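## Task

Find the yellow foam block, which sits on one of the desks, and place it inside the tote near the door so that no part of it sticks out past the tote's rim. The robot must not tip over or be left leaning, or the task fails. The block has to rest there by itself at the end; if the robot is what keeps it in place, it does not count.

## Robot and tools

Robot: a Hello Robot Stretch 3 with a single arm. It has a two-wheel base (0.33 m long, 0.34 m wide), a lift that rides up a mast, and an arm that telescopes out to the robot's right. Forward reach of the gripper comes only from driving the base, which cannot move sideways. It spins about the point midway between its drive wheels, 0.05 m behind the front edge. With the arm retracted and the wrist folded, a spin on the spot sweeps a radius of 0.28 m. An unfolded, level wrist reaches beyond that circle. Cameras: head_camera and nav_camera are on the head and are aimed by head_pan_rad and head_tilt_rad. wrist_camera rides on the gripper.

Frames: the base frame has its origin on the floor between the drive wheels, with x forward, y left and z up. hand_pose is reported in this frame, at the point where closed fingertips meet. The odometry frame is the base frame as it stood when the scene began. Heading runs from -3.142 to 3.142 and is positive to the left.

execute_actions takes actions, a list that runs in order. Each action may hold robot (a command, a queue, or {"stop": true}), steps (1 to 450 control steps at 30 per second, default 1) and until (an early-exit condition). {"steps": n} on its own just waits. Every arm joint is covered by one joints object with named, absolute targets; a joint left out keeps its old target. Joint ranges: lift_m 0 to 1.1 (arm height, m); arm_m 0 to 0.52 (extension, m); wrist_yaw_rad -1.345 to 4.42 (0 along the arm, positive swings toward the front, 3.0 folded over the base); wrist_pitch_rad -1.57 to 0.451 (negative tips the fingers down); wrist_roll_rad -2.911 to 2.911; gripper_m -0.089 to 0.179 (larger is wider; the real fingertip gap is about 0.007 smaller when nearly shut and 0.025 smaller when wide); head_pan_rad -3.953 to 1.73 (-1.57 looks along the arm); head_tilt_rad -1.53 to 0.419 (negative looks down). base takes exactly one key, and both are offsets from wherever the base is when that command begins: translate_m (metres, forward positive, magnitude at most 1) or rotate_rad (radians, counter-clockwise positive, magnitude at most 3.2). contact_limits {"arm_m": effort %} sets how hard the arm may push before it halts; lower values are gentler. A queue is a list of up to 8 commands, each a command or {"pause_s": up to 15}, run one after another. A new command takes effect immediately and throws away what remains of an older queue. The base moves quickly only when the arm is stowed (lift_m < 0.30, arm_m < 0.03, wrist_yaw_rad > 2.54); otherwise it is held to 0.10 m/s. To wait for everything to settle, use steps 450 with until {"robot": {"status": "ended"}}. Other fields can be compared as [op, value].

Gripping: to grasp, command a gripper_m smaller than the object's width. To let go, command at least 0.02 above the value at which the fingers made contact. Neither the reading nor "done" tells you whether something is held, so confirm with images. Before folding or unfolding the wrist, put lift_m between 0.32 and 0.95, wrist_pitch_rad at -0.4 and roll near 0. If yaw is below -0.4, keep pitch at -0.5 or lower.

Results: base_status, with the distance moved so far against its goal; joint_goals; joint_status (moving, done, off_target, contact_stop, time_out, stopped, not_commanded, torque_fault); measured_speeds; refusals, queue and queue_left; motor_effort in %, with the peak in brackets; base_odometry; turned_by_wheels/imu; base_tilt in degrees; lidar_m as 12 sectors of 30 degrees, counter-clockwise from straight ahead, in a plane 0.17 m above the floor; wrist_depth_mm and head_depth_mm as 7x7 grids; and on_its_own lines covering goals the robot changed by itself, slack joints, servos that are off, or a lean. Lines beginning refused:, dropped: or replaced: describe goals that were rejected or motions that were cut off. After a contact_stop the joint goes slack until it is commanded again. Wrist servos that are overloaded shut off for 10 s.

zoom_image(camera, region [x0,y0,x1,y1] in pixels, at most 504x504) gives an enlarged view of the most recent image from that camera. finished_scene(scene) ends the scene. Wait until all motion has ended and the object rests in the tote by itself before calling it.

Things to avoid: pushing with the arm while the gripper is above about 0.45 m, and pushing a second time after a contact_stop, since either can tip the robot. Do not drive while the gripper is hooked on something fixed. Watch for snags, especially when reversing. If base_tilt shows a lean, undo the last move in small steps, pull the gripper clear and, if necessary, lower lift_m to about 0.2. Dropping, slamming or shoving objects hard lowers the result.

Each tool is called after "Request:" as name(argument=value, ...), one argument or row to a line, values as JSON.

## Session

Request:
execute_actions(
  actions=[],
)

Scene clock: 0.00 s.
robot.base_odometry: x=+0.000 y=+0.000 heading=+0.000 (m, m, rad; robot's odometry frame)
robot.turned_by_wheels: +0.000 (rad since the last result)
robot.turned_by_imu: +0.000 (rad since the last result)
robot.base_tilt: forward=+0.5 right=+0.2 (deg)
robot.lidar_m: 1.04 1.19 2.04 2.09 0.82 0.71 0.71 0.81 1.38 1.47 1.21 1.04
robot.head_depth_mm: 975 963 949 932 921 907 899 / 1013 1001 984 964 951 937 921 / 1049 1031 1010 990 985 972 953 / 1089 1070 1033 1019 1021 996 984 / 1133 1114 1070 1057 1054 1037 1025 / 1178 1157 1112 1100 1098 1077 1058 / 1237 1207 1159 1149 1137 1120 1099
robot.base_status: not_commanded
robot.joint_positions: lift_m=+0.534 arm_m=-0.001 wrist_yaw_rad=+2.841 wrist_pitch_rad=-0.371 wrist_roll_rad=-0.008 gripper_m=+0.037 head_pan_rad=-0.014 head_tilt_rad=+0.001
robot.joint_goals: lift_m=+0.534 arm_m=-0.001 wrist_yaw_rad=+2.841 wrist_pitch_rad=-0.371 wrist_roll_rad=-0.008 gripper_m=+0.037 head_pan_rad=-0.014 head_tilt_rad=+0.001
robot.joint_status: lift_m=not_commanded arm_m=not_commanded wrist_yaw_rad=not_commanded wrist_pitch_rad=not_commanded wrist_roll_rad=not_commanded gripper_m=not_commanded head_pan_rad=not_commanded head_tilt_rad=not_commanded
robot.measured_speeds: translate_m=+0.000 rotate_rad=+0.000 lift_m=+0.000 arm_m=+0.000 wrist_yaw_rad=+0.000 wrist_pitch_rad=+0.000 wrist_roll_rad=+0.000 head_pan_rad=+0.000 head_tilt_rad=+0.000
robot: refusals=0 queue=idle queue_left=0
robot.motor_effort: left_wheel=+0 right_wheel=+0 lift_m=+30 arm_m=+0 wrist_yaw_rad=+1 wrist_pitch_rad=+7 wrist_roll_rad=+0 gripper_m=+0 head_pan_rad=+0 head_tilt_rad=+2 (%)
robot.hand_pose: x=+0.0470 y=+0.0753 z=+0.5569 quat_wxyz=(+0.233, +0.704, +0.026, +0.671) (m; robot's base frame)
robot.wrist_depth_mm: - - - - - - - / - - - - - - - / - - - - - - - / - - - - - - - / - 910 - - - - - / - 812 799 832 906 964 940 / 631 665 693 709 754 798 831
pictures: head_camera (sideways: a quarter turn clockwise sets it upright), nav_camera (sideways: a quarter turn counterclockwise sets it upright), wrist_camera
Images, in order (width x height): head_camera 896x504, nav_camera 672x504, wrist_camera 644x364.

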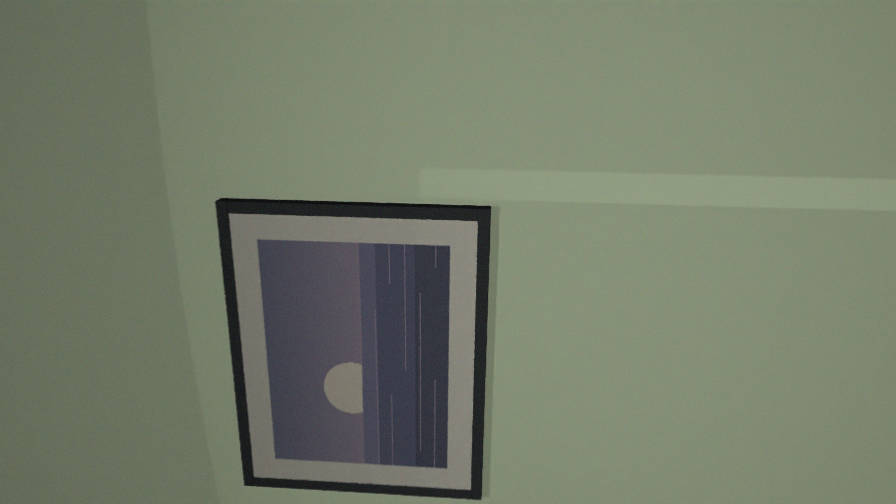

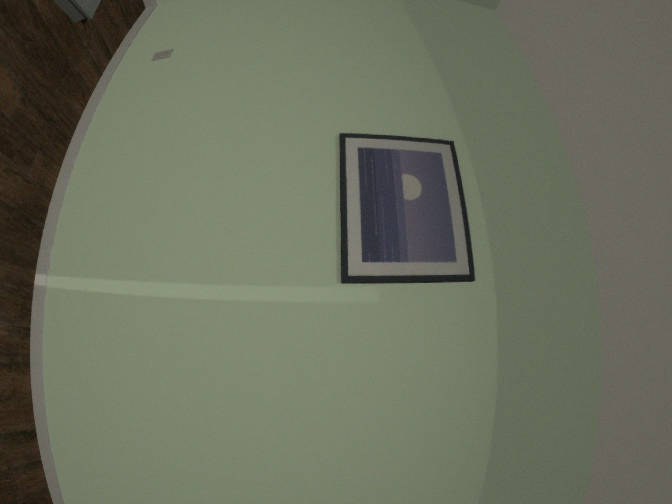

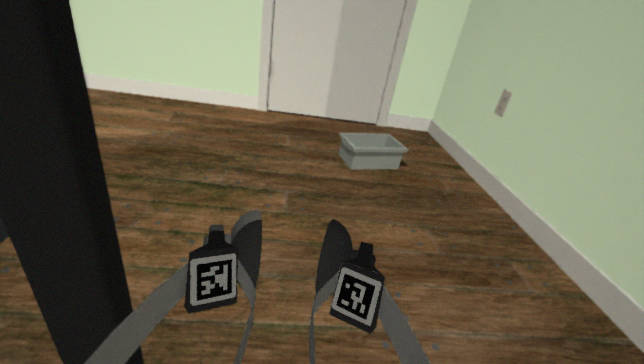

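Tote is to the left. Look behind.

Request:
execute_actions(
  actions=[
    {"robot":{"joints":{"head_pan_rad":1.7,"head_tilt_rad":-0.6}},"steps":450,"until":{"robot":{"status":"ended"}}},
  ],
)

Request:
execute_actions(
  actions=[
    {"robot":{"joints":{"head_pan_rad":-3.0,"head_tilt_rad":-0.6}},"steps":450,"until":{"robot":{"status":"ended"}}},
  ],
)

Scene clock: 1.67 s.
robot.base_odometry: x=+0.000 y=+0.000 heading=+0.000 (m, m, rad; robot's odometry frame)
robot.turned_by_wheels: +0.000 (rad since the last result)
robot.turned_by_imu: +0.000 (rad since the last result)
robot.base_tilt: forward=+0.7 right=+0.4 (deg)
robot.lidar_m: 1.03 1.19 2.04 2.09 0.82 0.71 0.71 0.81 1.39 1.47 1.21 1.04
robot.head_depth_mm: 1703 1849 2012 2218 1913 1520 1266 / 1792 1937 2142 2338 1933 1508 1259 / 1848 2025 2210 2394 1907 1515 1262 / 1927 2174 2361 2503 1907 1515 1264 / 1991 2186 1318 1433 1597 1519 1260 / 967 1031 1126 1238 - - - / - - - - - - -
robot.base_status: not_commanded
robot.joint_positions: lift_m=+0.534 arm_m=-0.001 wrist_yaw_rad=+2.841 wrist_pitch_rad=-0.371 wrist_roll_rad=-0.008 gripper_m=+0.037 head_pan_rad=+1.693 head_tilt_rad=-0.592
robot.joint_goals: lift_m=+0.534 arm_m=-0.001 wrist_yaw_rad=+2.841 wrist_pitch_rad=-0.371 wrist_roll_rad=-0.008 gripper_m=+0.037 head_pan_rad=+1.700 head_tilt_rad=-0.600
robot.joint_status: lift_m=not_commanded arm_m=not_commanded wrist_yaw_rad=not_commanded wrist_pitch_rad=not_commanded wrist_roll_rad=not_commanded gripper_m=not_commanded head_pan_rad=done head_tilt_rad=done
robot.measured_speeds: translate_m=+0.000 rotate_rad=+0.000 lift_m=+0.000 arm_m=+0.000 wrist_yaw_rad=+0.000 wrist_pitch_rad=+0.000 wrist_roll_rad=+0.000 head_pan_rad=+0.000 head_tilt_rad=+0.000
robot: refusals=0 queue=done queue_left=0
robot.motor_effort: left_wheel=+0(0) right_wheel=+0(0) lift_m=+30(30) arm_m=-1(0) wrist_yaw_rad=+1(1) wrist_pitch_rad=+7(7) wrist_roll_rad=+0(0) gripper_m=+0(1) head_pan_rad=+4(37) head_tilt_rad=-5(45) (%)
robot.hand_pose: x=+0.0470 y=+0.0753 z=+0.5569 quat_wxyz=(+0.233, +0.704, +0.026, +0.671) (m; robot's base frame)
robot.wrist_depth_mm: - - - - - - - / - - - - - - - / - - - - - - - / - - - - - - - / - 922 - - - - - / - 791 796 835 920 942 938 / 625 669 689 714 762 808 825
pictures: head_camera (sideways: a quarter turn clockwise sets it upright), nav_camera (sideways: a quarter turn counterclockwise sets it upright), wrist_camera
camera_calibration (this result's frames):
head_camera: T_world_to_cam=[[0.0940235, -0.485171, -0.869349, 1.14632], [-0.978498, -0.206053, 0.00916713, 0.00232953], [-0.18358, 0.849795, -0.494113, 0.601946], [0, 0, 0, 1]] pos_world=[0.00500398, 0.0451099, 1.29396]
nav_camera: T_world_to_cam=[[-0.0467233, 0.510583, 0.858558, -1.07794], [0.990491, 0.135024, -0.0263953, 0.0786516], [-0.129403, 0.849161, -0.512036, 0.625032], [0, 0, 0, 1]] pos_world=[-0.0473878, 0.00900729, 1.24759]
wrist_camera: T_world_to_cam=[[0.947639, -0.275651, 0.161233, -0.12948], [-0.000164524, -0.505312, -0.862937, 0.551908], [0.319343, 0.817726, -0.478899, 0.348866], [0, 0, 0, 1]] pos_world=[0.0113833, -0.0420828, 0.66421]
Images, in order (width x height): head_camera 896x504, nav_camera 672x504, wrist_camera 644x364.

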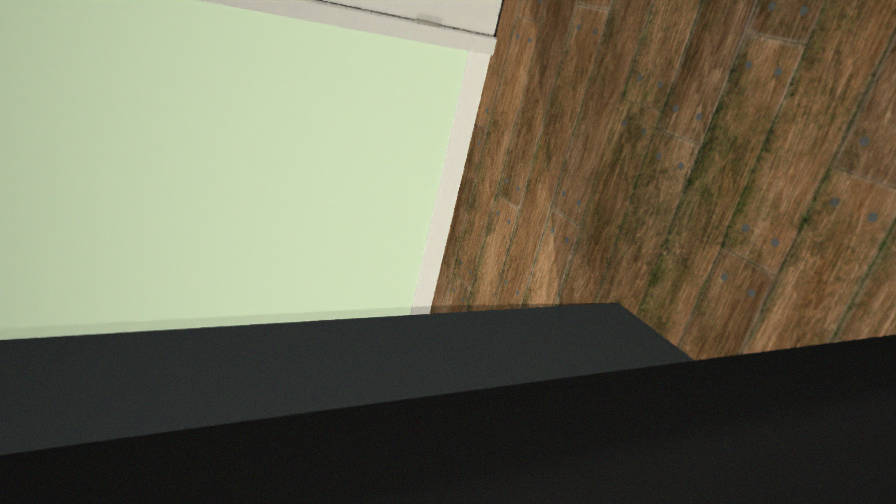

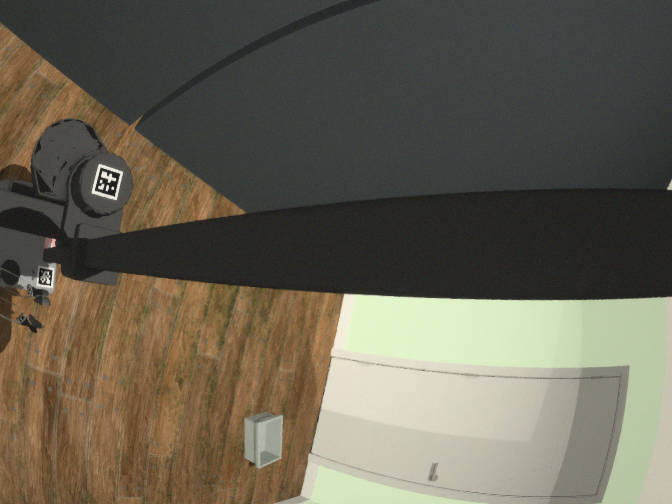

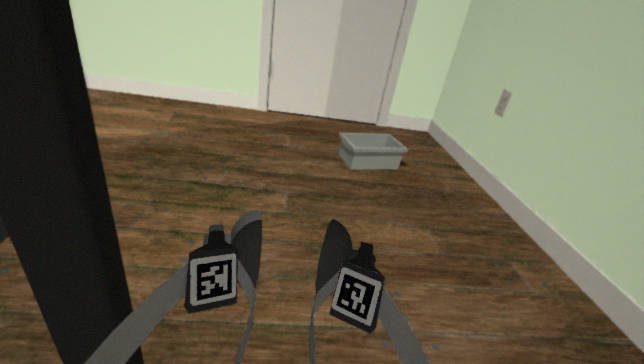

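Scene clock: 4.47 s.
robot.base_odometry: x=+0.000 y=+0.000 heading=+0.000 (m, m, rad; robot's odometry frame)
robot.turned_by_wheels: +0.000 (rad since the last result)
robot.turned_by_imu: +0.000 (rad since the last result)
robot.base_tilt: forward=+0.6 right=+0.3 (deg)
robot.lidar_m: 1.03 1.19 2.03 2.09 0.82 0.71 0.71 0.81 1.39 1.47 1.21 1.03
robot.head_depth_mm: 555 600 652 719 799 892 1016 / 582 630 690 760 850 964 1105 / 608 665 730 805 911 1044 1179 / 640 703 775 861 982 1134 1236 / 676 744 825 929 1064 1251 1258 / 712 789 887 1003 1167 1401 1260 / 755 842 955 1094 1282 1468 1261
robot.base_status: not_commanded
robot.joint_positions: lift_m=+0.534 arm_m=-0.001 wrist_yaw_rad=+2.841 wrist_pitch_rad=-0.371 wrist_roll_rad=-0.008 gripper_m=+0.037 head_pan_rad=-2.993 head_tilt_rad=-0.592
robot.joint_goals: lift_m=+0.534 arm_m=-0.001 wrist_yaw_rad=+2.841 wrist_pitch_rad=-0.371 wrist_roll_rad=-0.008 gripper_m=+0.037 head_pan_rad=-3.000 head_tilt_rad=-0.600
robot.joint_status: lift_m=not_commanded arm_m=not_commanded wrist_yaw_rad=not_commanded wrist_pitch_rad=not_commanded wrist_roll_rad=not_commanded gripper_m=not_commanded head_pan_rad=done head_tilt_rad=done
robot.measured_speeds: translate_m=+0.000 rotate_rad=+0.000 lift_m=+0.000 arm_m=+0.000 wrist_yaw_rad=+0.000 wrist_pitch_rad=+0.000 wrist_roll_rad=+0.000 head_pan_rad=+0.000 head_tilt_rad=+0.000
robot: refusals=0 queue=done queue_left=0
robot.motor_effort: left_wheel=+0(0) right_wheel=+0(1) lift_m=+30(29) arm_m=-1(1) wrist_yaw_rad=+0(1) wrist_pitch_rad=+7(7) wrist_roll_rad=+0(0) gripper_m=-1(0) head_pan_rad=-3(37) head_tilt_rad=-4(7) (%)
robot.hand_pose: x=+0.0470 y=+0.0753 z=+0.5569 quat_wxyz=(+0.233, +0.704, +0.026, +0.671) (m; robot's base frame)
robot.wrist_depth_mm: - - - - - - - / - - - - - - - / - - - - - - - / - - - - - - - / - 920 - - - - - / - 803 795 841 917 966 934 / 627 655 690 717 766 785 833
pictures: head_camera (sideways: a quarter turn clockwise sets it upright), nav_camera (sideways: a quarter turn counterclockwise sets it upright), wrist_camera
camera_calibration (this result's frames):
head_camera: T_world_to_cam=[[0.482678, 0.107053, -0.869231, 1.14379], [0.23226, -0.97261, 0.00918774, -0.00508294], [-0.844439, -0.206322, -0.494322, 0.606249], [0, 0, 0, 1]] pos_world=[-0.0389622, -0.00230704, 1.29395]
nav_camera: T_world_to_cam=[[-0.509348, -0.0604517, 0.858435, -1.07496], [-0.161574, 0.986507, -0.0263986, 0.0856834], [-0.845256, -0.152147, -0.512243, 0.629668], [0, 0, 0, 1]] pos_world=[-0.00145436, -0.0537085, 1.24759]
wrist_camera: T_world_to_cam=[[0.947639, -0.275651, 0.161233, -0.12948], [-0.00016453, -0.505312, -0.862937, 0.551908], [0.319343, 0.817726, -0.478899, 0.348866], [0, 0, 0, 1]] pos_world=[0.0113833, -0.0420828, 0.66421]
Images, in order (width x height): head_camera 896x504, nav_camera 672x504, wrist_camera 644x364.

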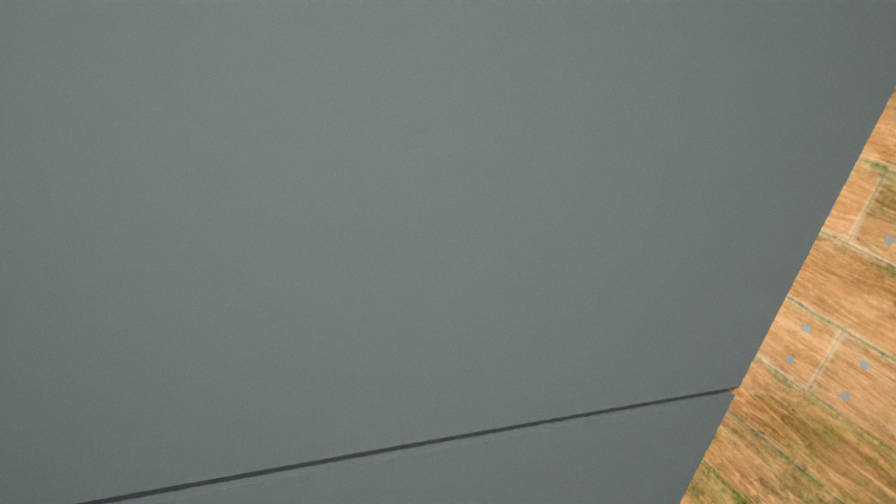

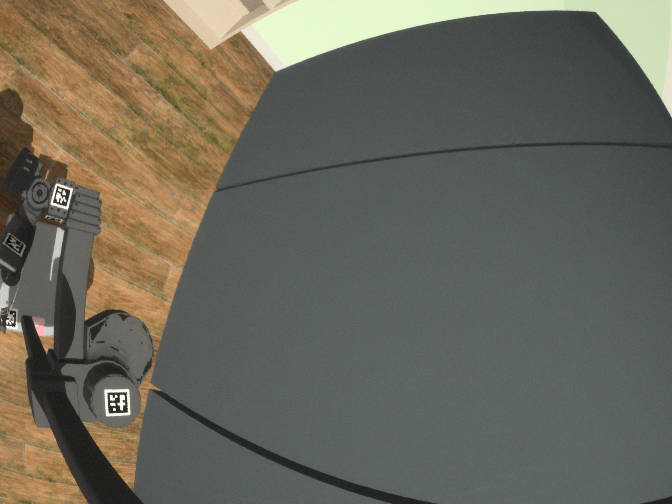

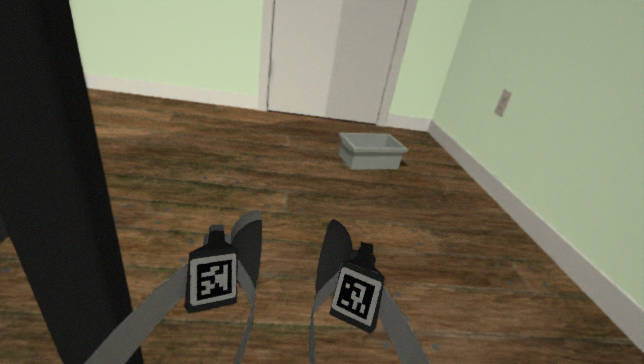

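Request:
execute_actions(
  actions=[
    {"robot":[{"joints":{"wrist_yaw_rad":3.0,"wrist_pitch_rad":-0.4,"head_pan_rad":0,"head_tilt_rad":-0.5}},{"joints":{"lift_m":0.26}},{"base":{"rotate_rad":1.5}},{"base":{"translate_m":1.0}},{"base":{"translate_m":0.6}},{"base":{"rotate_rad":1.42}}],"steps":450,"until":{"robot":{"status":"ended"}}},
    {"steps":300,"until":{"robot":{"status":"ended"}}},
  ],
)

Scene clock: 23.53 s.
robot.base_odometry: x=+0.113 y=+1.596 heading=+2.920 (m, m, rad; robot's odometry frame)
robot.turned_by_wheels: +2.920 (rad since the last result)
robot.turned_by_imu: +2.921 (rad since the last result)
robot.base_tilt: forward=+0.6 right=+0.2 (deg)
robot.lidar_m: 2.28 0.61 0.61 1.84 1.82 1.36 1.32 0.70 0.51 0.50 0.55 0.77
robot.head_depth_mm: 2387 2295 2130 2118 1946 1640 1332 / 2899 3129 3340 2937 2145 1637 1336 / 2911 3134 3433 3084 2139 1645 1325 / 2941 3140 3411 3107 2127 1631 1333 / 2986 3159 3487 3060 2134 1637 1331 / 2986 3238 3435 3074 2144 1639 1326 / 2991 3261 3470 2909 1047 1054 1086
robot.base_status: done (rotate_rad +1.4199 of +1.4200)
robot.joint_positions: lift_m=+0.261 arm_m=-0.001 wrist_yaw_rad=+2.998 wrist_pitch_rad=-0.414 wrist_roll_rad=-0.008 gripper_m=+0.037 head_pan_rad=-0.007 head_tilt_rad=-0.506
robot.joint_goals: lift_m=+0.260 arm_m=-0.001 wrist_yaw_rad=+3.000 wrist_pitch_rad=-0.400 wrist_roll_rad=-0.008 gripper_m=+0.037 head_pan_rad=+0.000 head_tilt_rad=-0.500
robot.joint_status: lift_m=done arm_m=not_commanded wrist_yaw_rad=done wrist_pitch_rad=done wrist_roll_rad=not_commanded gripper_m=not_commanded head_pan_rad=done head_tilt_rad=done
robot.measured_speeds: translate_m=+0.000 rotate_rad=+0.000 lift_m=+0.000 arm_m=+0.000 wrist_yaw_rad=+0.000 wrist_pitch_rad=+0.000 wrist_roll_rad=+0.000 head_pan_rad=+0.000 head_tilt_rad=+0.000
robot: refusals=0 queue=done queue_left=0
robot.motor_effort: left_wheel=-2(10) right_wheel=+2(9) lift_m=+15(31) arm_m=-1(1) wrist_yaw_rad=+3(4) wrist_pitch_rad=+7(7) wrist_roll_rad=+0(0) gripper_m=+0(0) head_pan_rad=+3(38) head_tilt_rad=+4(19) (%)
robot.hand_pose: x=+0.0110 y=+0.0781 z=+0.2741 quat_wxyz=(+0.195, +0.698, +0.096, +0.683) (m; robot's base frame)
robot.wrist_depth_mm: - - - - 961 576 473 / - - - - 921 584 516 / 764 - 916 - 912 576 570 / 602 - 687 738 762 624 637 / 490 508 566 593 628 649 699 / 435 - - - 518 543 579 / - - - 417 435 458 483
pictures: head_camera (sideways: a quarter turn clockwise sets it upright), nav_camera (sideways: a quarter turn counterclockwise sets it upright), wrist_camera
camera_calibration (this result's frames):
head_camera: T_world_to_cam=[[-0.416599, -0.0314158, -0.908547, 1.20056], [-0.0790518, 0.996869, 0.00177809, 0.006462], [0.905647, 0.0725631, -0.417778, 0.495973], [0, 0, 0, 1]] pos_world=[0.0514876, -0.00471446, 1.29796]
nav_camera: T_world_to_cam=[[0.436577, -0.0187641, 0.899471, -1.13426], [0.00881933, -0.999645, -0.0251345, 0.0830013], [0.899624, 0.0189059, -0.436256, 0.520151], [0, 0, 0, 1]] pos_world=[0.0265171, 0.0518546, 1.24924]
wrist_camera: T_world_to_cam=[[0.98009, -0.117124, 0.160327, -0.0615036], [0.073696, -0.535212, -0.841497, 0.304933], [0.184369, 0.836559, -0.515924, 0.232725], [0, 0, 0, 1]] pos_world=[-0.00510047, -0.0386881, 0.386529]
Images, in order (width x height): head_camera 896x504, nav_camera 672x504, wrist_camera 644x364.

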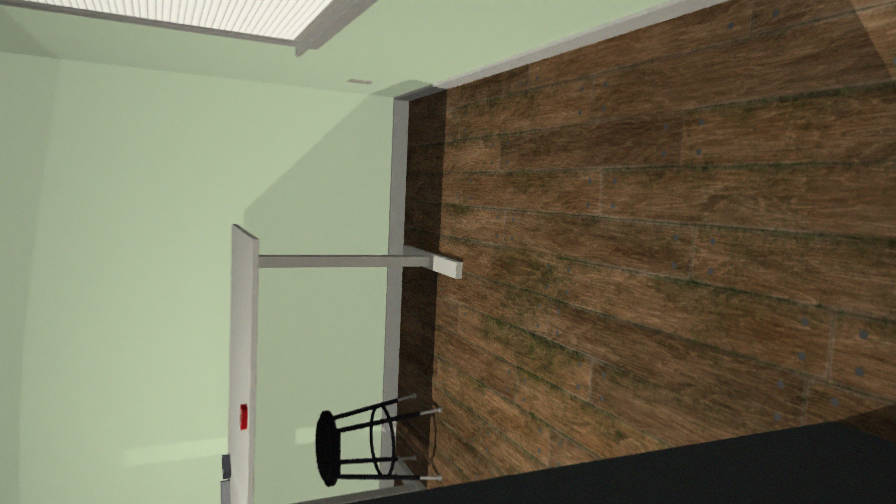

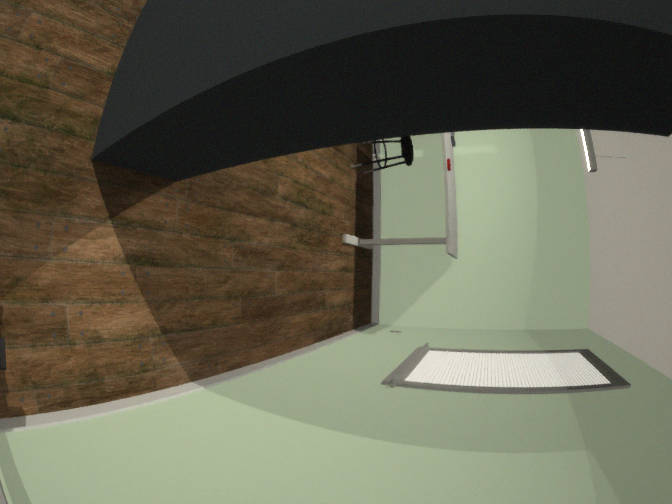

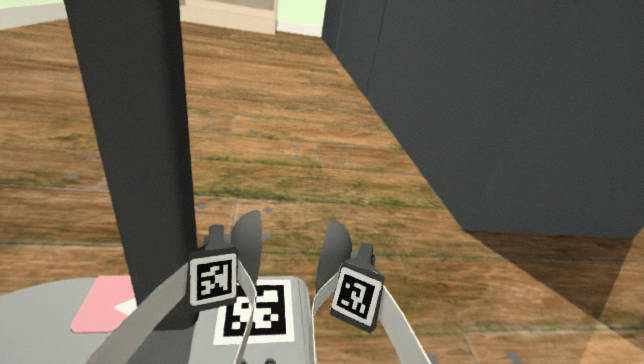

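Request:
execute_actions(
  actions=[
    {"robot":[{"base":{"translate_m":1.0},"joints":{"head_pan_rad":0.9,"head_tilt_rad":-0.4}},{"base":{"translate_m":0.6}}],"steps":450,"until":{"robot":{"status":"ended"}}},
  ],
)

Scene clock: 32.30 s.
robot.base_odometry: x=-1.448 y=+1.948 heading=+2.920 (m, m, rad; robot's odometry frame)
robot.turned_by_wheels: +0.000 (rad since the last result)
robot.turned_by_imu: +0.008 (rad since the last result)
robot.base_tilt: forward=+0.6 right=+0.3 (deg)
robot.lidar_m: 1.39 1.61 1.80 2.81 1.63 0.83 1.93 0.79 0.60 0.58 0.61 0.85
robot.head_depth_mm: 2005 2092 2086 2157 2247 1824 1450 / 2267 2355 2313 2073 2214 1838 1436 / 2551 2659 2747 2979 2361 1811 1441 / 2953 3122 3359 3382 2465 1810 1437 / 3083 3212 3408 3621 2503 1813 1429 / 2928 3033 3230 3334 2458 1815 1430 / 2745 2870 3026 3127 2452 1809 1428
robot.base_status: done (translate_m +0.6000 of +0.6000)
robot.joint_positions: lift_m=+0.261 arm_m=-0.001 wrist_yaw_rad=+2.998 wrist_pitch_rad=-0.414 wrist_roll_rad=-0.008 gripper_m=+0.037 head_pan_rad=+0.893 head_tilt_rad=-0.408
robot.joint_goals: lift_m=+0.260 arm_m=-0.001 wrist_yaw_rad=+3.000 wrist_pitch_rad=-0.400 wrist_roll_rad=-0.008 gripper_m=+0.037 head_pan_rad=+0.900 head_tilt_rad=-0.400
robot.joint_status: lift_m=done arm_m=not_commanded wrist_yaw_rad=done wrist_pitch_rad=done wrist_roll_rad=not_commanded gripper_m=not_commanded head_pan_rad=done head_tilt_rad=done
robot.measured_speeds: translate_m=+0.000 rotate_rad=+0.000 lift_m=+0.000 arm_m=+0.000 wrist_yaw_rad=+0.000 wrist_pitch_rad=+0.000 wrist_roll_rad=+0.000 head_pan_rad=+0.000 head_tilt_rad=+0.000
robot: refusals=0 queue=done queue_left=0
robot.motor_effort: left_wheel=-2(8) right_wheel=+2(8) lift_m=+16(15) arm_m=-2(1) wrist_yaw_rad=+2(3) wrist_pitch_rad=+7(7) wrist_roll_rad=+0(0) gripper_m=-1(1) head_pan_rad=+3(33) head_tilt_rad=+5(21) (%)
robot.hand_pose: x=+0.0110 y=+0.0781 z=+0.2741 quat_wxyz=(+0.195, +0.698, +0.096, +0.683) (m; robot's base frame)
robot.wrist_depth_mm: - - - - - - - / 955 - - - - - - / 758 - 906 - - - - / 602 - 680 744 812 890 - / 493 514 565 604 622 672 725 / 435 - - - 523 548 584 / - - - 417 436 458 481
pictures: head_camera (sideways: a quarter turn clockwise sets it upright), nav_camera (sideways: a quarter turn counterclockwise sets it upright), wrist_camera
camera_calibration (this result's frames):
head_camera: T_world_to_cam=[[-0.177328, -0.274985, -0.944954, 1.24662], [-0.829835, 0.55797, -0.00664684, 0.0220104], [0.529084, 0.782977, -0.327136, 0.380312], [0, 0, 0, 1]] pos_world=[0.0381083, 0.0327456, 1.30256]
nav_camera: T_world_to_cam=[[0.229549, 0.260056, 0.937912, -1.18315], [0.789995, -0.612664, -0.0234728, 0.0760758], [0.56852, 0.746334, -0.346079, 0.40482], [0, 0, 0, 1]] pos_world=[-0.0186563, 0.0521646, 1.25158]
wrist_camera: T_world_to_cam=[[0.980097, -0.117069, 0.160326, -0.0614948], [0.0737171, -0.535245, -0.841474, 0.304918], [0.184324, 0.836545, -0.515962, 0.232737], [0, 0, 0, 1]] pos_world=[-0.00510577, -0.0386879, 0.386523]
Images, in order (width x height): head_camera 896x504, nav_camera 672x504, wrist_camera 644x364.

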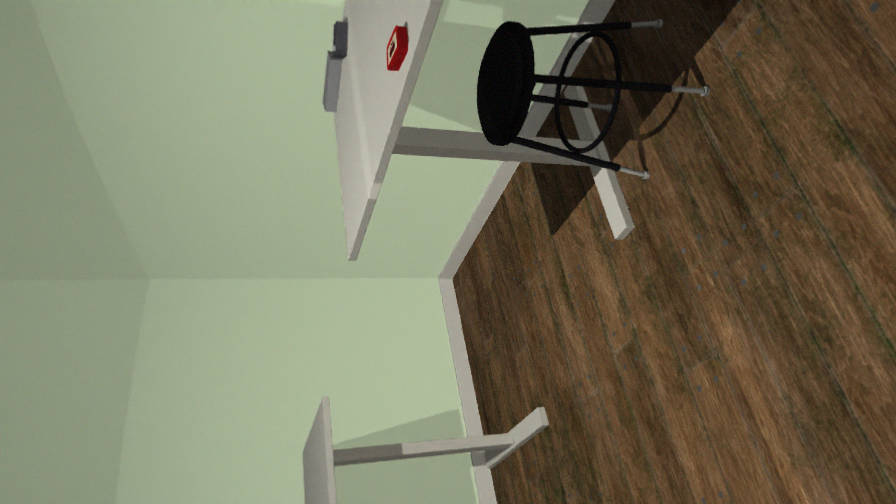

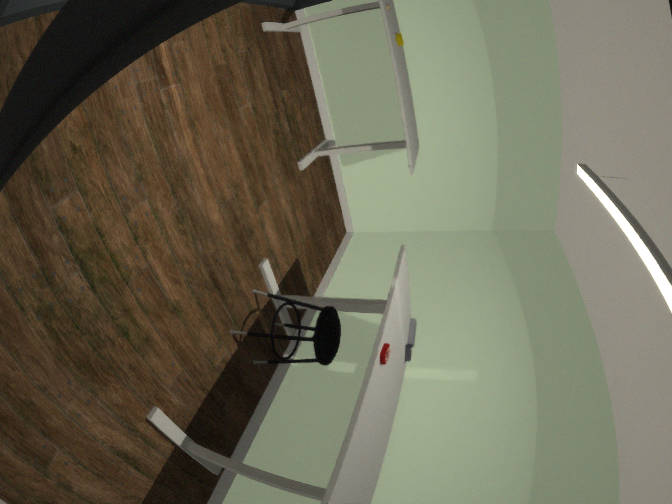

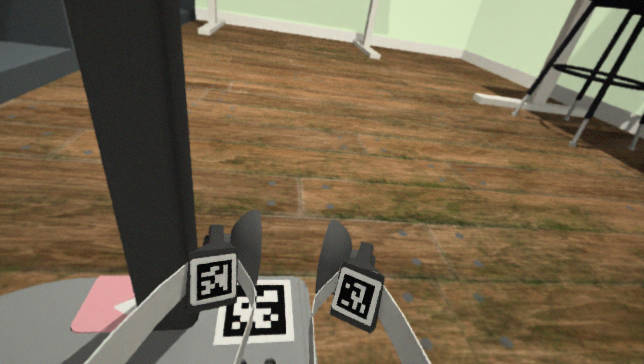

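Request:
execute_actions(
  actions=[
    {"robot":[{"base":{"rotate_rad":1.5},"joints":{"head_pan_rad":-1.57,"head_tilt_rad":-0.6}},{"base":{"translate_m":1.0}},{"base":{"translate_m":0.75}},{"base":{"rotate_rad":1.58}},{"joints":{"lift_m":0.94}},{"joints":{"wrist_yaw_rad":1.5}}],"steps":450,"until":{"robot":{"status":"ended"}}},
    {"steps":450,"until":{"robot":{"status":"ended"}}},
  ],
)

Scene clock: 55.13 s.
robot.base_odometry: x=-1.952 y=+0.272 heading=-0.284 (m, m, rad; robot's odometry frame)
robot.turned_by_wheels: +3.080 (rad since the last result)
robot.turned_by_imu: +3.081 (rad since the last result)
robot.base_tilt: forward=+0.6 right=+0.3 (deg)
robot.lidar_m: 1.25 0.88 1.56 2.34 1.95 1.21 1.35 1.85 1.19 1.44 1.14 0.91
robot.head_depth_mm: 1164 1270 1061 763 1721 - - / 1177 1288 1063 765 1765 1648 - / 1180 1290 1066 809 1765 1606 - / 1192 1299 1063 811 1775 1517 1289 / 1194 1306 1009 812 1787 1518 1286 / 1198 1322 991 812 1780 1519 - / 1208 1327 1071 819 1732 1465 -
robot.base_status: done (rotate_rad +1.5799 of +1.5800)
robot.joint_positions: lift_m=+0.939 arm_m=+0.000 wrist_yaw_rad=+1.503 wrist_pitch_rad=-0.414 wrist_roll_rad=-0.008 gripper_m=+0.037 head_pan_rad=-1.563 head_tilt_rad=-0.593
robot.joint_goals: lift_m=+0.940 arm_m=+0.000 wrist_yaw_rad=+1.500 wrist_pitch_rad=-0.400 wrist_roll_rad=-0.008 gripper_m=+0.037 head_pan_rad=-1.570 head_tilt_rad=-0.600
robot.joint_status: lift_m=done arm_m=not_commanded wrist_yaw_rad=done wrist_pitch_rad=done wrist_roll_rad=not_commanded gripper_m=not_commanded head_pan_rad=done head_tilt_rad=done
robot.measured_speeds: translate_m=+0.000 rotate_rad=+0.000 lift_m=+0.000 arm_m=+0.000 wrist_yaw_rad=+0.000 wrist_pitch_rad=+0.000 wrist_roll_rad=+0.000 head_pan_rad=+0.000 head_tilt_rad=+0.000
robot: refusals=0 queue=done queue_left=0
robot.motor_effort: left_wheel=-2(10) right_wheel=+1(10) lift_m=+40(42) arm_m=-2(2) wrist_yaw_rad=-3(2) wrist_pitch_rad=+7(7) wrist_roll_rad=+0(0) gripper_m=-1(1) head_pan_rad=-3(35) head_tilt_rad=-4(28) (%)
robot.hand_pose: x=+0.2030 y=-0.1598 z=+0.9530 quat_wxyz=(+0.607, +0.577, -0.403, +0.369) (m; robot's base frame)
robot.wrist_depth_mm: 676 927 743 846 695 - - / 749 - - - 726 793 - / 756 - - - 810 - 553 / 769 887 938 - 901 - - / 853 - - - - - - / - - - - - - 846 / - - - - - - -
pictures: head_camera (sideways: a quarter turn clockwise sets it upright), nav_camera (sideways: a quarter turn counterclockwise sets it upright), wrist_camera
camera_calibration (this result's frames):
head_camera: T_world_to_cam=[[-0.0380026, 0.49337, -0.868989, 1.14665], [0.995628, 0.0929463, 0.00922953, -0.00979391], [0.0853229, -0.86484, -0.494745, 0.601128], [0, 0, 0, 1]] pos_world=[0.00203694, -0.0449341, 1.29392]
nav_camera: T_world_to_cam=[[-0.0118904, -0.513205, 0.858184, -1.07767], [-0.999431, -0.0209992, -0.0264052, 0.090803], [0.0315725, -0.858009, -0.512663, 0.624866], [0, 0, 0, 1]] pos_world=[0.0582088, -0.0150174, 1.24758]
wrist_camera: T_world_to_cam=[[-0.0419226, -0.986174, 0.160322, -0.317755], [-0.528175, -0.114334, -0.841403, 0.92403], [0.8481, -0.119952, -0.516079, 0.459179], [0, 0, 0, 1]] pos_world=[0.0852989, -0.152634, 1.0654]
Images, in order (width x height): head_camera 896x504, nav_camera 672x504, wrist_camera 644x364.

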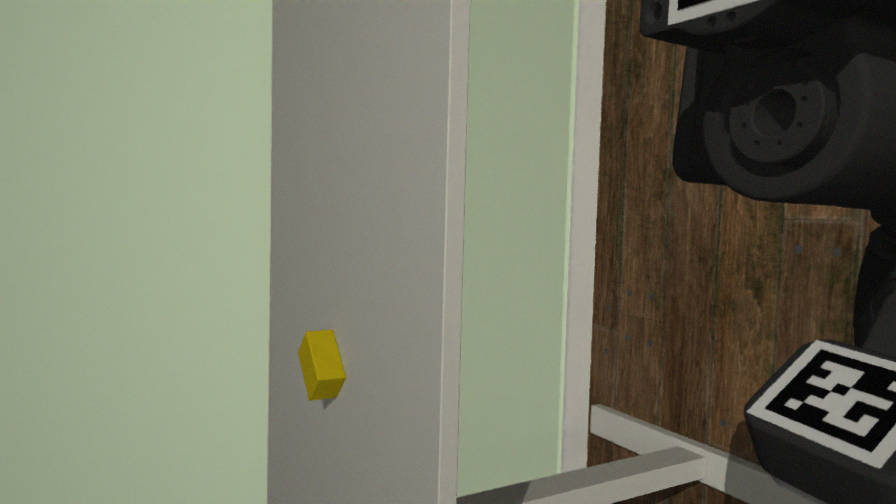

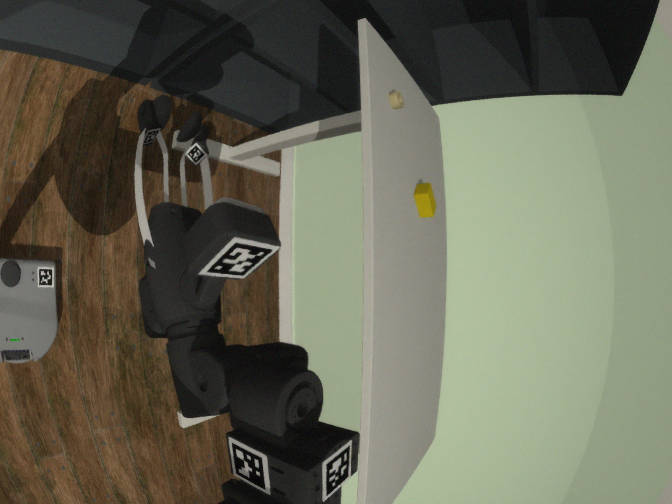

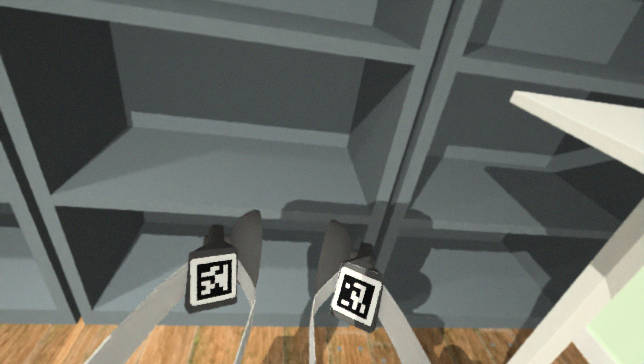

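Request:
execute_actions(
  actions=[
    {"robot":[{"base":{"rotate_rad":-0.9},"joints":{"lift_m":1.02,"gripper_m":0.17}},{"base":{"translate_m":0.36}},{"base":{"rotate_rad":0.9},"joints":{"head_tilt_rad":-0.7}},{"joints":{"wrist_yaw_rad":0.3,"arm_m":0.1}}],"steps":450,"until":{"robot":{"status":"ended"}}},
  ],
)

Scene clock: 66.83 s.
robot.base_odometry: x=-1.816 y=-0.061 heading=-0.284 (m, m, rad; robot's odometry frame)
robot.turned_by_wheels: +0.000 (rad since the last result)
robot.turned_by_imu: +0.003 (rad since the last result)
robot.base_tilt: forward=+0.7 right=+0.2 (deg)
robot.lidar_m: 0.59 0.99 0.89 2.63 2.30 1.52 2.01 1.12 1.20 1.15 0.78 0.60
robot.head_depth_mm: 932 998 - - 466 1410 1191 / 937 1025 - - 1576 1418 1192 / 942 1047 - - 467 1403 1194 / 950 1051 797 562 484 1404 1199 / 953 1063 816 561 486 1410 1194 / 960 1068 821 575 503 1285 1171 / 968 1066 821 586 504 1382 1193
robot.base_status: done (rotate_rad +0.8999 of +0.9000)
robot.joint_positions: lift_m=+1.019 arm_m=+0.100 wrist_yaw_rad=+0.303 wrist_pitch_rad=-0.414 wrist_roll_rad=-0.008 gripper_m=+0.170 head_pan_rad=-1.563 head_tilt_rad=-0.691
robot.joint_goals: lift_m=+1.020 arm_m=+0.100 wrist_yaw_rad=+0.300 wrist_pitch_rad=-0.400 wrist_roll_rad=-0.008 gripper_m=+0.170 head_pan_rad=-1.570 head_tilt_rad=-0.700
robot.joint_status: lift_m=done arm_m=done wrist_yaw_rad=done wrist_pitch_rad=done wrist_roll_rad=not_commanded gripper_m=done head_pan_rad=done head_tilt_rad=done
robot.measured_speeds: translate_m=+0.000 rotate_rad=+0.000 lift_m=+0.000 arm_m=+0.000 wrist_yaw_rad=+0.000 wrist_pitch_rad=+0.000 wrist_roll_rad=+0.000 head_pan_rad=+0.000 head_tilt_rad=+0.000
robot: refusals=0 queue=done queue_left=0
robot.motor_effort: left_wheel=-2(8) right_wheel=+3(6) lift_m=+40(42) arm_m=+4(1) wrist_yaw_rad=-2(3) wrist_pitch_rad=+7(7) wrist_roll_rad=+0(0) gripper_m=+0(84) head_pan_rad=-3(3) head_tilt_rad=-6(21) (%)
robot.hand_pose: x=+0.0456 y=-0.4593 z=+1.0330 quat_wxyz=(+0.709, +0.249, -0.659, -0.039) (m; robot's base frame)
robot.wrist_depth_mm: 683 788 772 720 684 630 596 / 569 634 699 756 736 678 637 / 396 426 475 527 589 671 674 / 288 334 355 367 392 452 508 / - 271 284 305 325 354 375 / - 224 238 251 267 291 298 / 191 194 205 213 223 - 250
pictures: head_camera (sideways: a quarter turn clockwise sets it upright), nav_camera (sideways: a quarter turn counterclockwise sets it upright), wrist_camera
camera_calibration (this result's frames):
head_camera: T_world_to_cam=[[-0.0386257, 0.576239, -0.816368, 1.07804], [0.995638, 0.0916301, 0.01757, -0.0206506], [0.0849284, -0.812128, -0.577265, 0.708494], [0, 0, 0, 1]] pos_world=[0.00202947, -0.0439299, 1.28943]
nav_camera: T_world_to_cam=[[-0.0112759, -0.59492, 0.803706, -1.00664], [-0.999451, -0.0183452, -0.0276018, 0.0923575], [0.031165, -0.803575, -0.594387, 0.731193], [0, 0, 0, 1]] pos_world=[0.0581682, -0.00960894, 1.2462]
wrist_camera: T_world_to_cam=[[-0.934411, -0.318076, 0.160322, -0.285003], [-0.297856, 0.450913, -0.841403, 1.12309], [0.195339, -0.833969, -0.516079, 0.299814], [0, 0, 0, 1]] pos_world=[0.00964313, -0.347031, 1.14539]
Images, in order (width x height): head_camera 896x504, nav_camera 672x504, wrist_camera 644x364.

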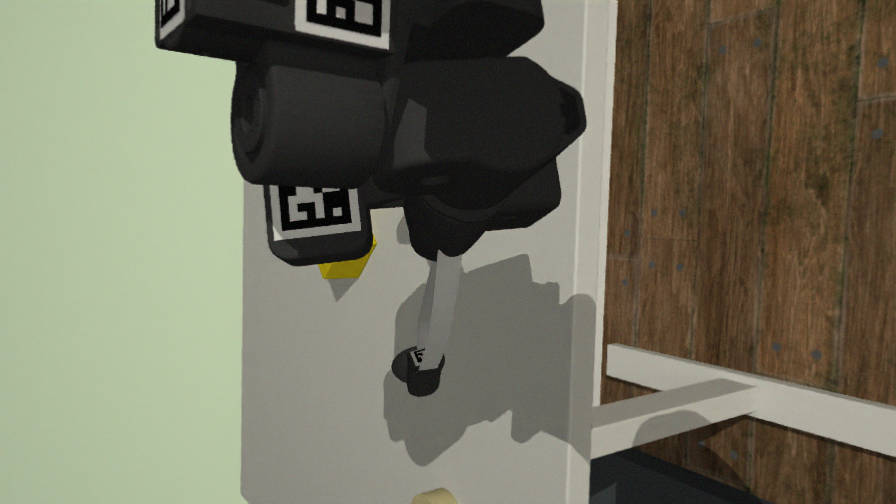

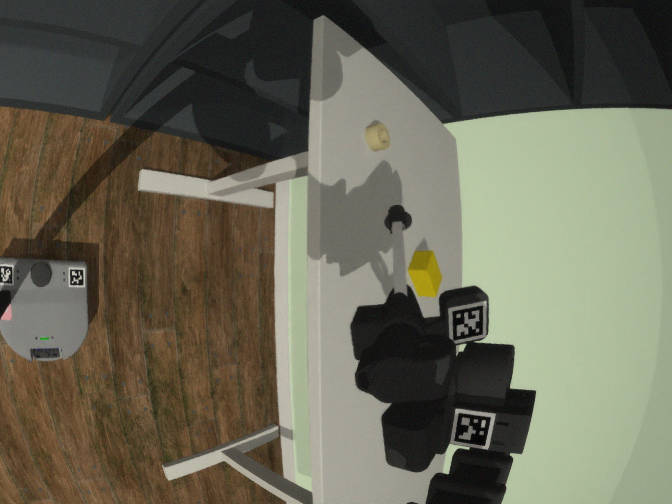

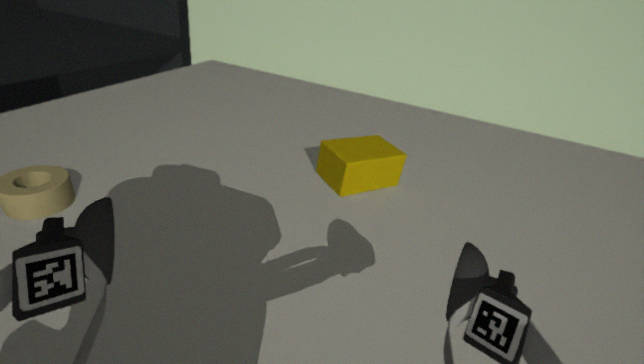

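Request:
execute_actions(
  actions=[
    {"robot":[{"base":{"translate_m":-0.096},"joints":{"lift_m":1.05,"wrist_yaw_rad":0.78,"arm_m":0.40,"gripper_m":0.175,"head_tilt_rad":-0.5}}],"steps":450,"until":{"robot":{"status":"ended"}}},
  ],
)

Scene clock: 70.67 s.
robot.base_odometry: x=-1.909 y=-0.034 heading=-0.284 (m, m, rad; robot's odometry frame)
robot.turned_by_wheels: +0.000 (rad since the last result)
robot.turned_by_imu: +0.000 (rad since the last result)
robot.base_tilt: forward=+0.6 right=+0.3 (deg)
robot.lidar_m: 0.69 0.99 0.96 2.62 2.25 1.53 1.91 1.05 1.07 1.15 0.83 0.71
robot.head_depth_mm: 935 986 1086 818 572 455 1334 / 940 987 1099 820 570 455 1325 / 938 1008 - 824 572 454 1327 / 948 1022 1115 798 571 470 1325 / 955 1034 1110 722 570 470 1330 / 965 1038 1113 772 571 471 1325 / 968 1047 1126 821 572 470 1123
robot.base_status: done (translate_m -0.0960 of -0.0960)
robot.joint_positions: lift_m=+1.049 arm_m=+0.400 wrist_yaw_rad=+0.778 wrist_pitch_rad=-0.414 wrist_roll_rad=-0.008 gripper_m=+0.175 head_pan_rad=-1.563 head_tilt_rad=-0.507
robot.joint_goals: lift_m=+1.050 arm_m=+0.400 wrist_yaw_rad=+0.780 wrist_pitch_rad=-0.400 wrist_roll_rad=-0.008 gripper_m=+0.175 head_pan_rad=-1.570 head_tilt_rad=-0.500
robot.joint_status: lift_m=done arm_m=done wrist_yaw_rad=done wrist_pitch_rad=done wrist_roll_rad=not_commanded gripper_m=done head_pan_rad=done head_tilt_rad=done
robot.measured_speeds: translate_m=+0.000 rotate_rad=+0.000 lift_m=+0.000 arm_m=+0.000 wrist_yaw_rad=+0.000 wrist_pitch_rad=+0.000 wrist_roll_rad=+0.000 head_pan_rad=+0.000 head_tilt_rad=+0.000
robot: refusals=0 queue=done queue_left=0
robot.motor_effort: left_wheel=-2(7) right_wheel=+3(3) lift_m=+40(42) arm_m=+4(2) wrist_yaw_rad=+3(5) wrist_pitch_rad=+7(7) wrist_roll_rad=+0(0) gripper_m=+0(34) head_pan_rad=-3(3) head_tilt_rad=+4(29) (%)
robot.hand_pose: x=+0.1363 y=-0.7050 z=+1.0629 quat_wxyz=(+0.698, +0.396, -0.582, +0.129) (m; robot's base frame)
robot.wrist_depth_mm: 758 858 745 633 511 429 367 / 514 617 749 670 532 449 381 / 467 491 537 593 553 463 393 / 355 377 404 440 478 476 413 / - 310 325 347 372 401 409 / - 261 271 287 305 333 341 / 215 224 192 202 256 - 283
pictures: head_camera (sideways: a quarter turn clockwise sets it upright), nav_camera (sideways: a quarter turn counterclockwise sets it upright), wrist_camera
camera_calibration (this result's frames):
head_camera: T_world_to_cam=[[-0.0374298, 0.417146, -0.908069, 1.19763], [0.995625, 0.0934215, 0.0018768, -0.000222062], [0.085616, -0.904025, -0.418817, 0.502328], [0, 0, 0, 1]] pos_world=[0.00204074, -0.0454463, 1.29791]
nav_camera: T_world_to_cam=[[-0.0124568, -0.437835, 0.898969, -1.13086], [-0.999414, -0.0232095, -0.0251526, 0.089175], [0.0318773, -0.898756, -0.437289, 0.526788], [0, 0, 0, 1]] pos_world=[0.0582433, -0.0196065, 1.24921]
wrist_camera: T_world_to_cam=[[-0.685844, -0.709869, 0.160322, -0.5933], [-0.470972, 0.265003, -0.841403, 1.17864], [0.5548, -0.652578, -0.51608, 0.171585], [0, 0, 0, 1]] pos_world=[0.053001, -0.621537, 1.17538]
Images, in order (width x height): head_camera 896x504, nav_camera 672x504, wrist_camera 644x364.

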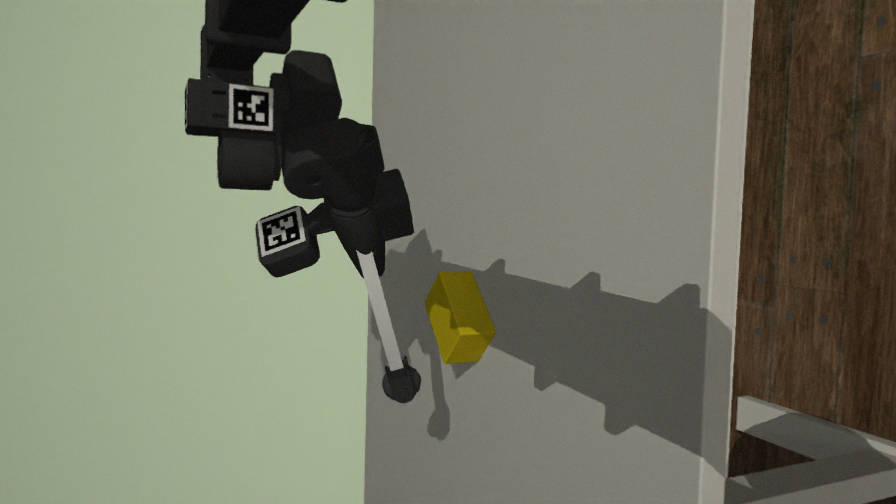

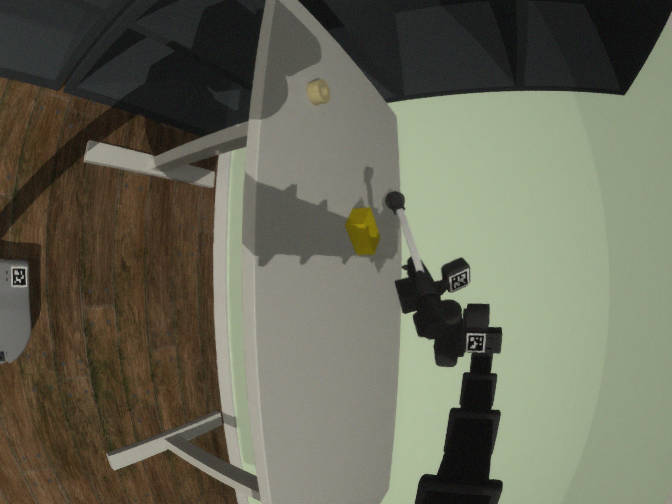

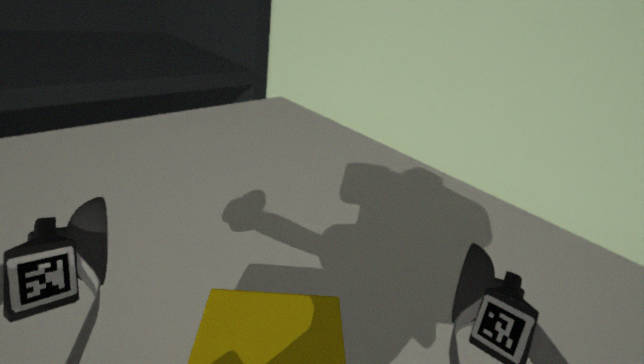

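Request:
execute_actions(
  actions=[
    {"robot":[{"joints":{"lift_m":0.975}}],"steps":450,"until":{"robot":{"status":"ended"}}},
  ],
)

Scene clock: 72.23 s.
robot.base_odometry: x=-1.909 y=-0.034 heading=-0.284 (m, m, rad; robot's odometry frame)
robot.turned_by_wheels: +0.000 (rad since the last result)
robot.turned_by_imu: +0.000 (rad since the last result)
robot.base_tilt: forward=+0.6 right=+0.2 (deg)
robot.lidar_m: 0.69 0.99 0.96 2.62 2.24 1.52 1.91 1.05 1.07 1.15 0.83 0.71
robot.head_depth_mm: 932 1000 1062 774 573 454 1335 / 937 1008 1063 772 572 454 1332 / 941 1018 1091 729 574 454 1328 / 946 1025 1097 737 572 470 1330 / 961 1036 1108 730 572 470 1321 / 961 1043 1116 821 570 470 1330 / 965 1053 1125 822 572 470 1118
robot.base_status: done (translate_m -0.0960 of -0.0960)
robot.joint_positions: lift_m=+0.976 arm_m=+0.400 wrist_yaw_rad=+0.778 wrist_pitch_rad=-0.414 wrist_roll_rad=-0.008 gripper_m=+0.175 head_pan_rad=-1.563 head_tilt_rad=-0.507
robot.joint_goals: lift_m=+0.975 arm_m=+0.400 wrist_yaw_rad=+0.780 wrist_pitch_rad=-0.400 wrist_roll_rad=-0.008 gripper_m=+0.175 head_pan_rad=-1.570 head_tilt_rad=-0.500
robot.joint_status: lift_m=done arm_m=done wrist_yaw_rad=done wrist_pitch_rad=done wrist_roll_rad=not_commanded gripper_m=done head_pan_rad=done head_tilt_rad=done
robot.measured_speeds: translate_m=+0.000 rotate_rad=+0.000 lift_m=+0.000 arm_m=+0.000 wrist_yaw_rad=+0.000 wrist_pitch_rad=+0.000 wrist_roll_rad=+0.000 head_pan_rad=+0.000 head_tilt_rad=+0.000
robot: refusals=0 queue=done queue_left=0
robot.motor_effort: left_wheel=-2(2) right_wheel=+2(2) lift_m=+15(39) arm_m=+3(4) wrist_yaw_rad=+3(3) wrist_pitch_rad=+7(7) wrist_roll_rad=+0(0) gripper_m=-2(0) head_pan_rad=-3(3) head_tilt_rad=+5(5) (%)
robot.hand_pose: x=+0.1363 y=-0.7050 z=+0.9891 quat_wxyz=(+0.698, +0.396, -0.582, +0.129) (m; robot's base frame)
robot.wrist_depth_mm: 503 612 703 637 515 428 367 / 439 476 547 607 533 444 379 / 315 335 368 407 457 454 398 / 243 258 278 300 325 359 384 / - 210 160 169 253 274 294 / - 174 136 140 208 229 233 / 147 151 148 151 174 - 193
pictures: head_camera (sideways: a quarter turn clockwise sets it upright), nav_camera (sideways: a quarter turn counterclockwise sets it upright), wrist_camera
camera_calibration (this result's frames):
head_camera: T_world_to_cam=[[-0.0374297, 0.417145, -0.908069, 1.19763], [0.995625, 0.0934212, 0.00187679, -0.000222056], [0.0856158, -0.904026, -0.418817, 0.502328], [0, 0, 0, 1]] pos_world=[0.00204073, -0.0454463, 1.29791]
nav_camera: T_world_to_cam=[[-0.0124569, -0.437835, 0.898969, -1.13086], [-0.999414, -0.0232093, -0.0251526, 0.089175], [0.0318771, -0.898756, -0.437289, 0.526788], [0, 0, 0, 1]] pos_world=[0.0582433, -0.0196065, 1.24921]
wrist_camera: T_world_to_cam=[[-0.685844, -0.709869, 0.160322, -0.581459], [-0.470972, 0.265004, -0.841403, 1.11649], [0.5548, -0.652578, -0.51608, 0.133461], [0, 0, 0, 1]] pos_world=[0.0530009, -0.62154, 1.10151]
Images, in order (width x height): head_camera 896x504, nav_camera 672x504, wrist_camera 644x364.

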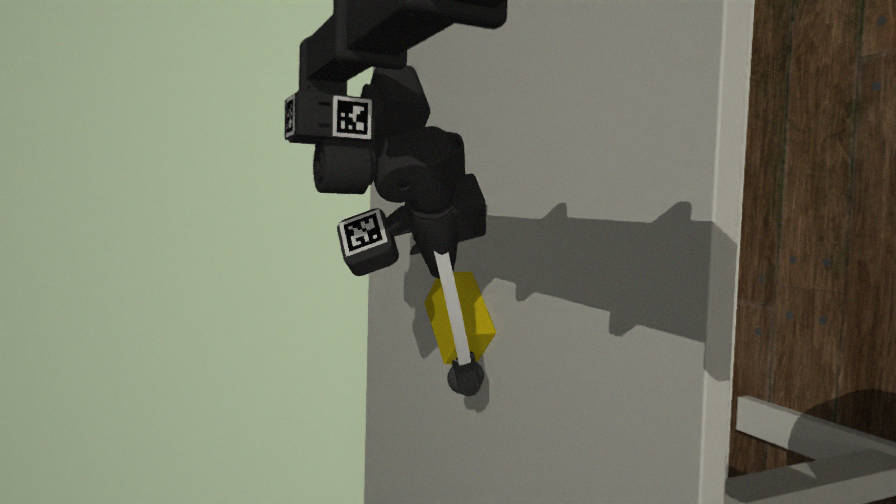

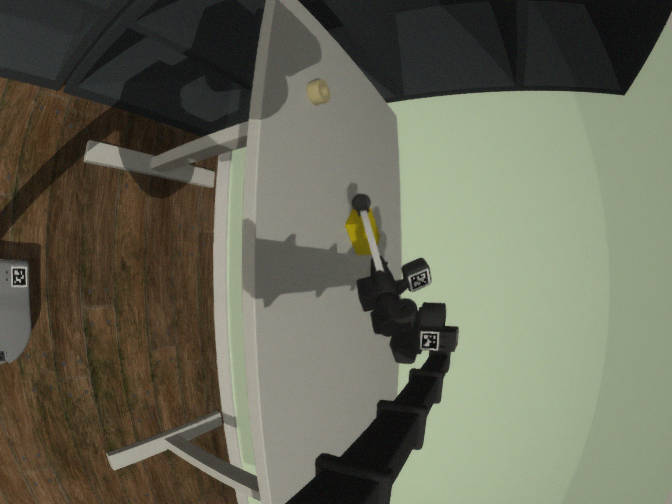

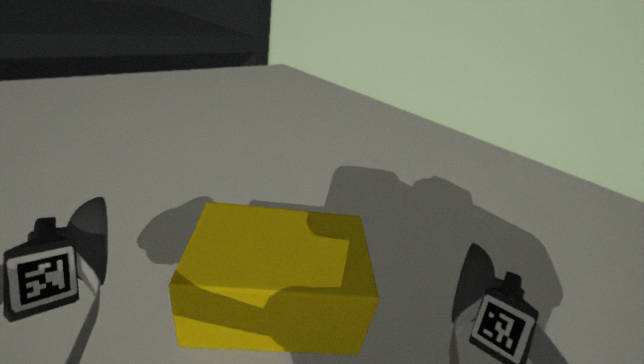

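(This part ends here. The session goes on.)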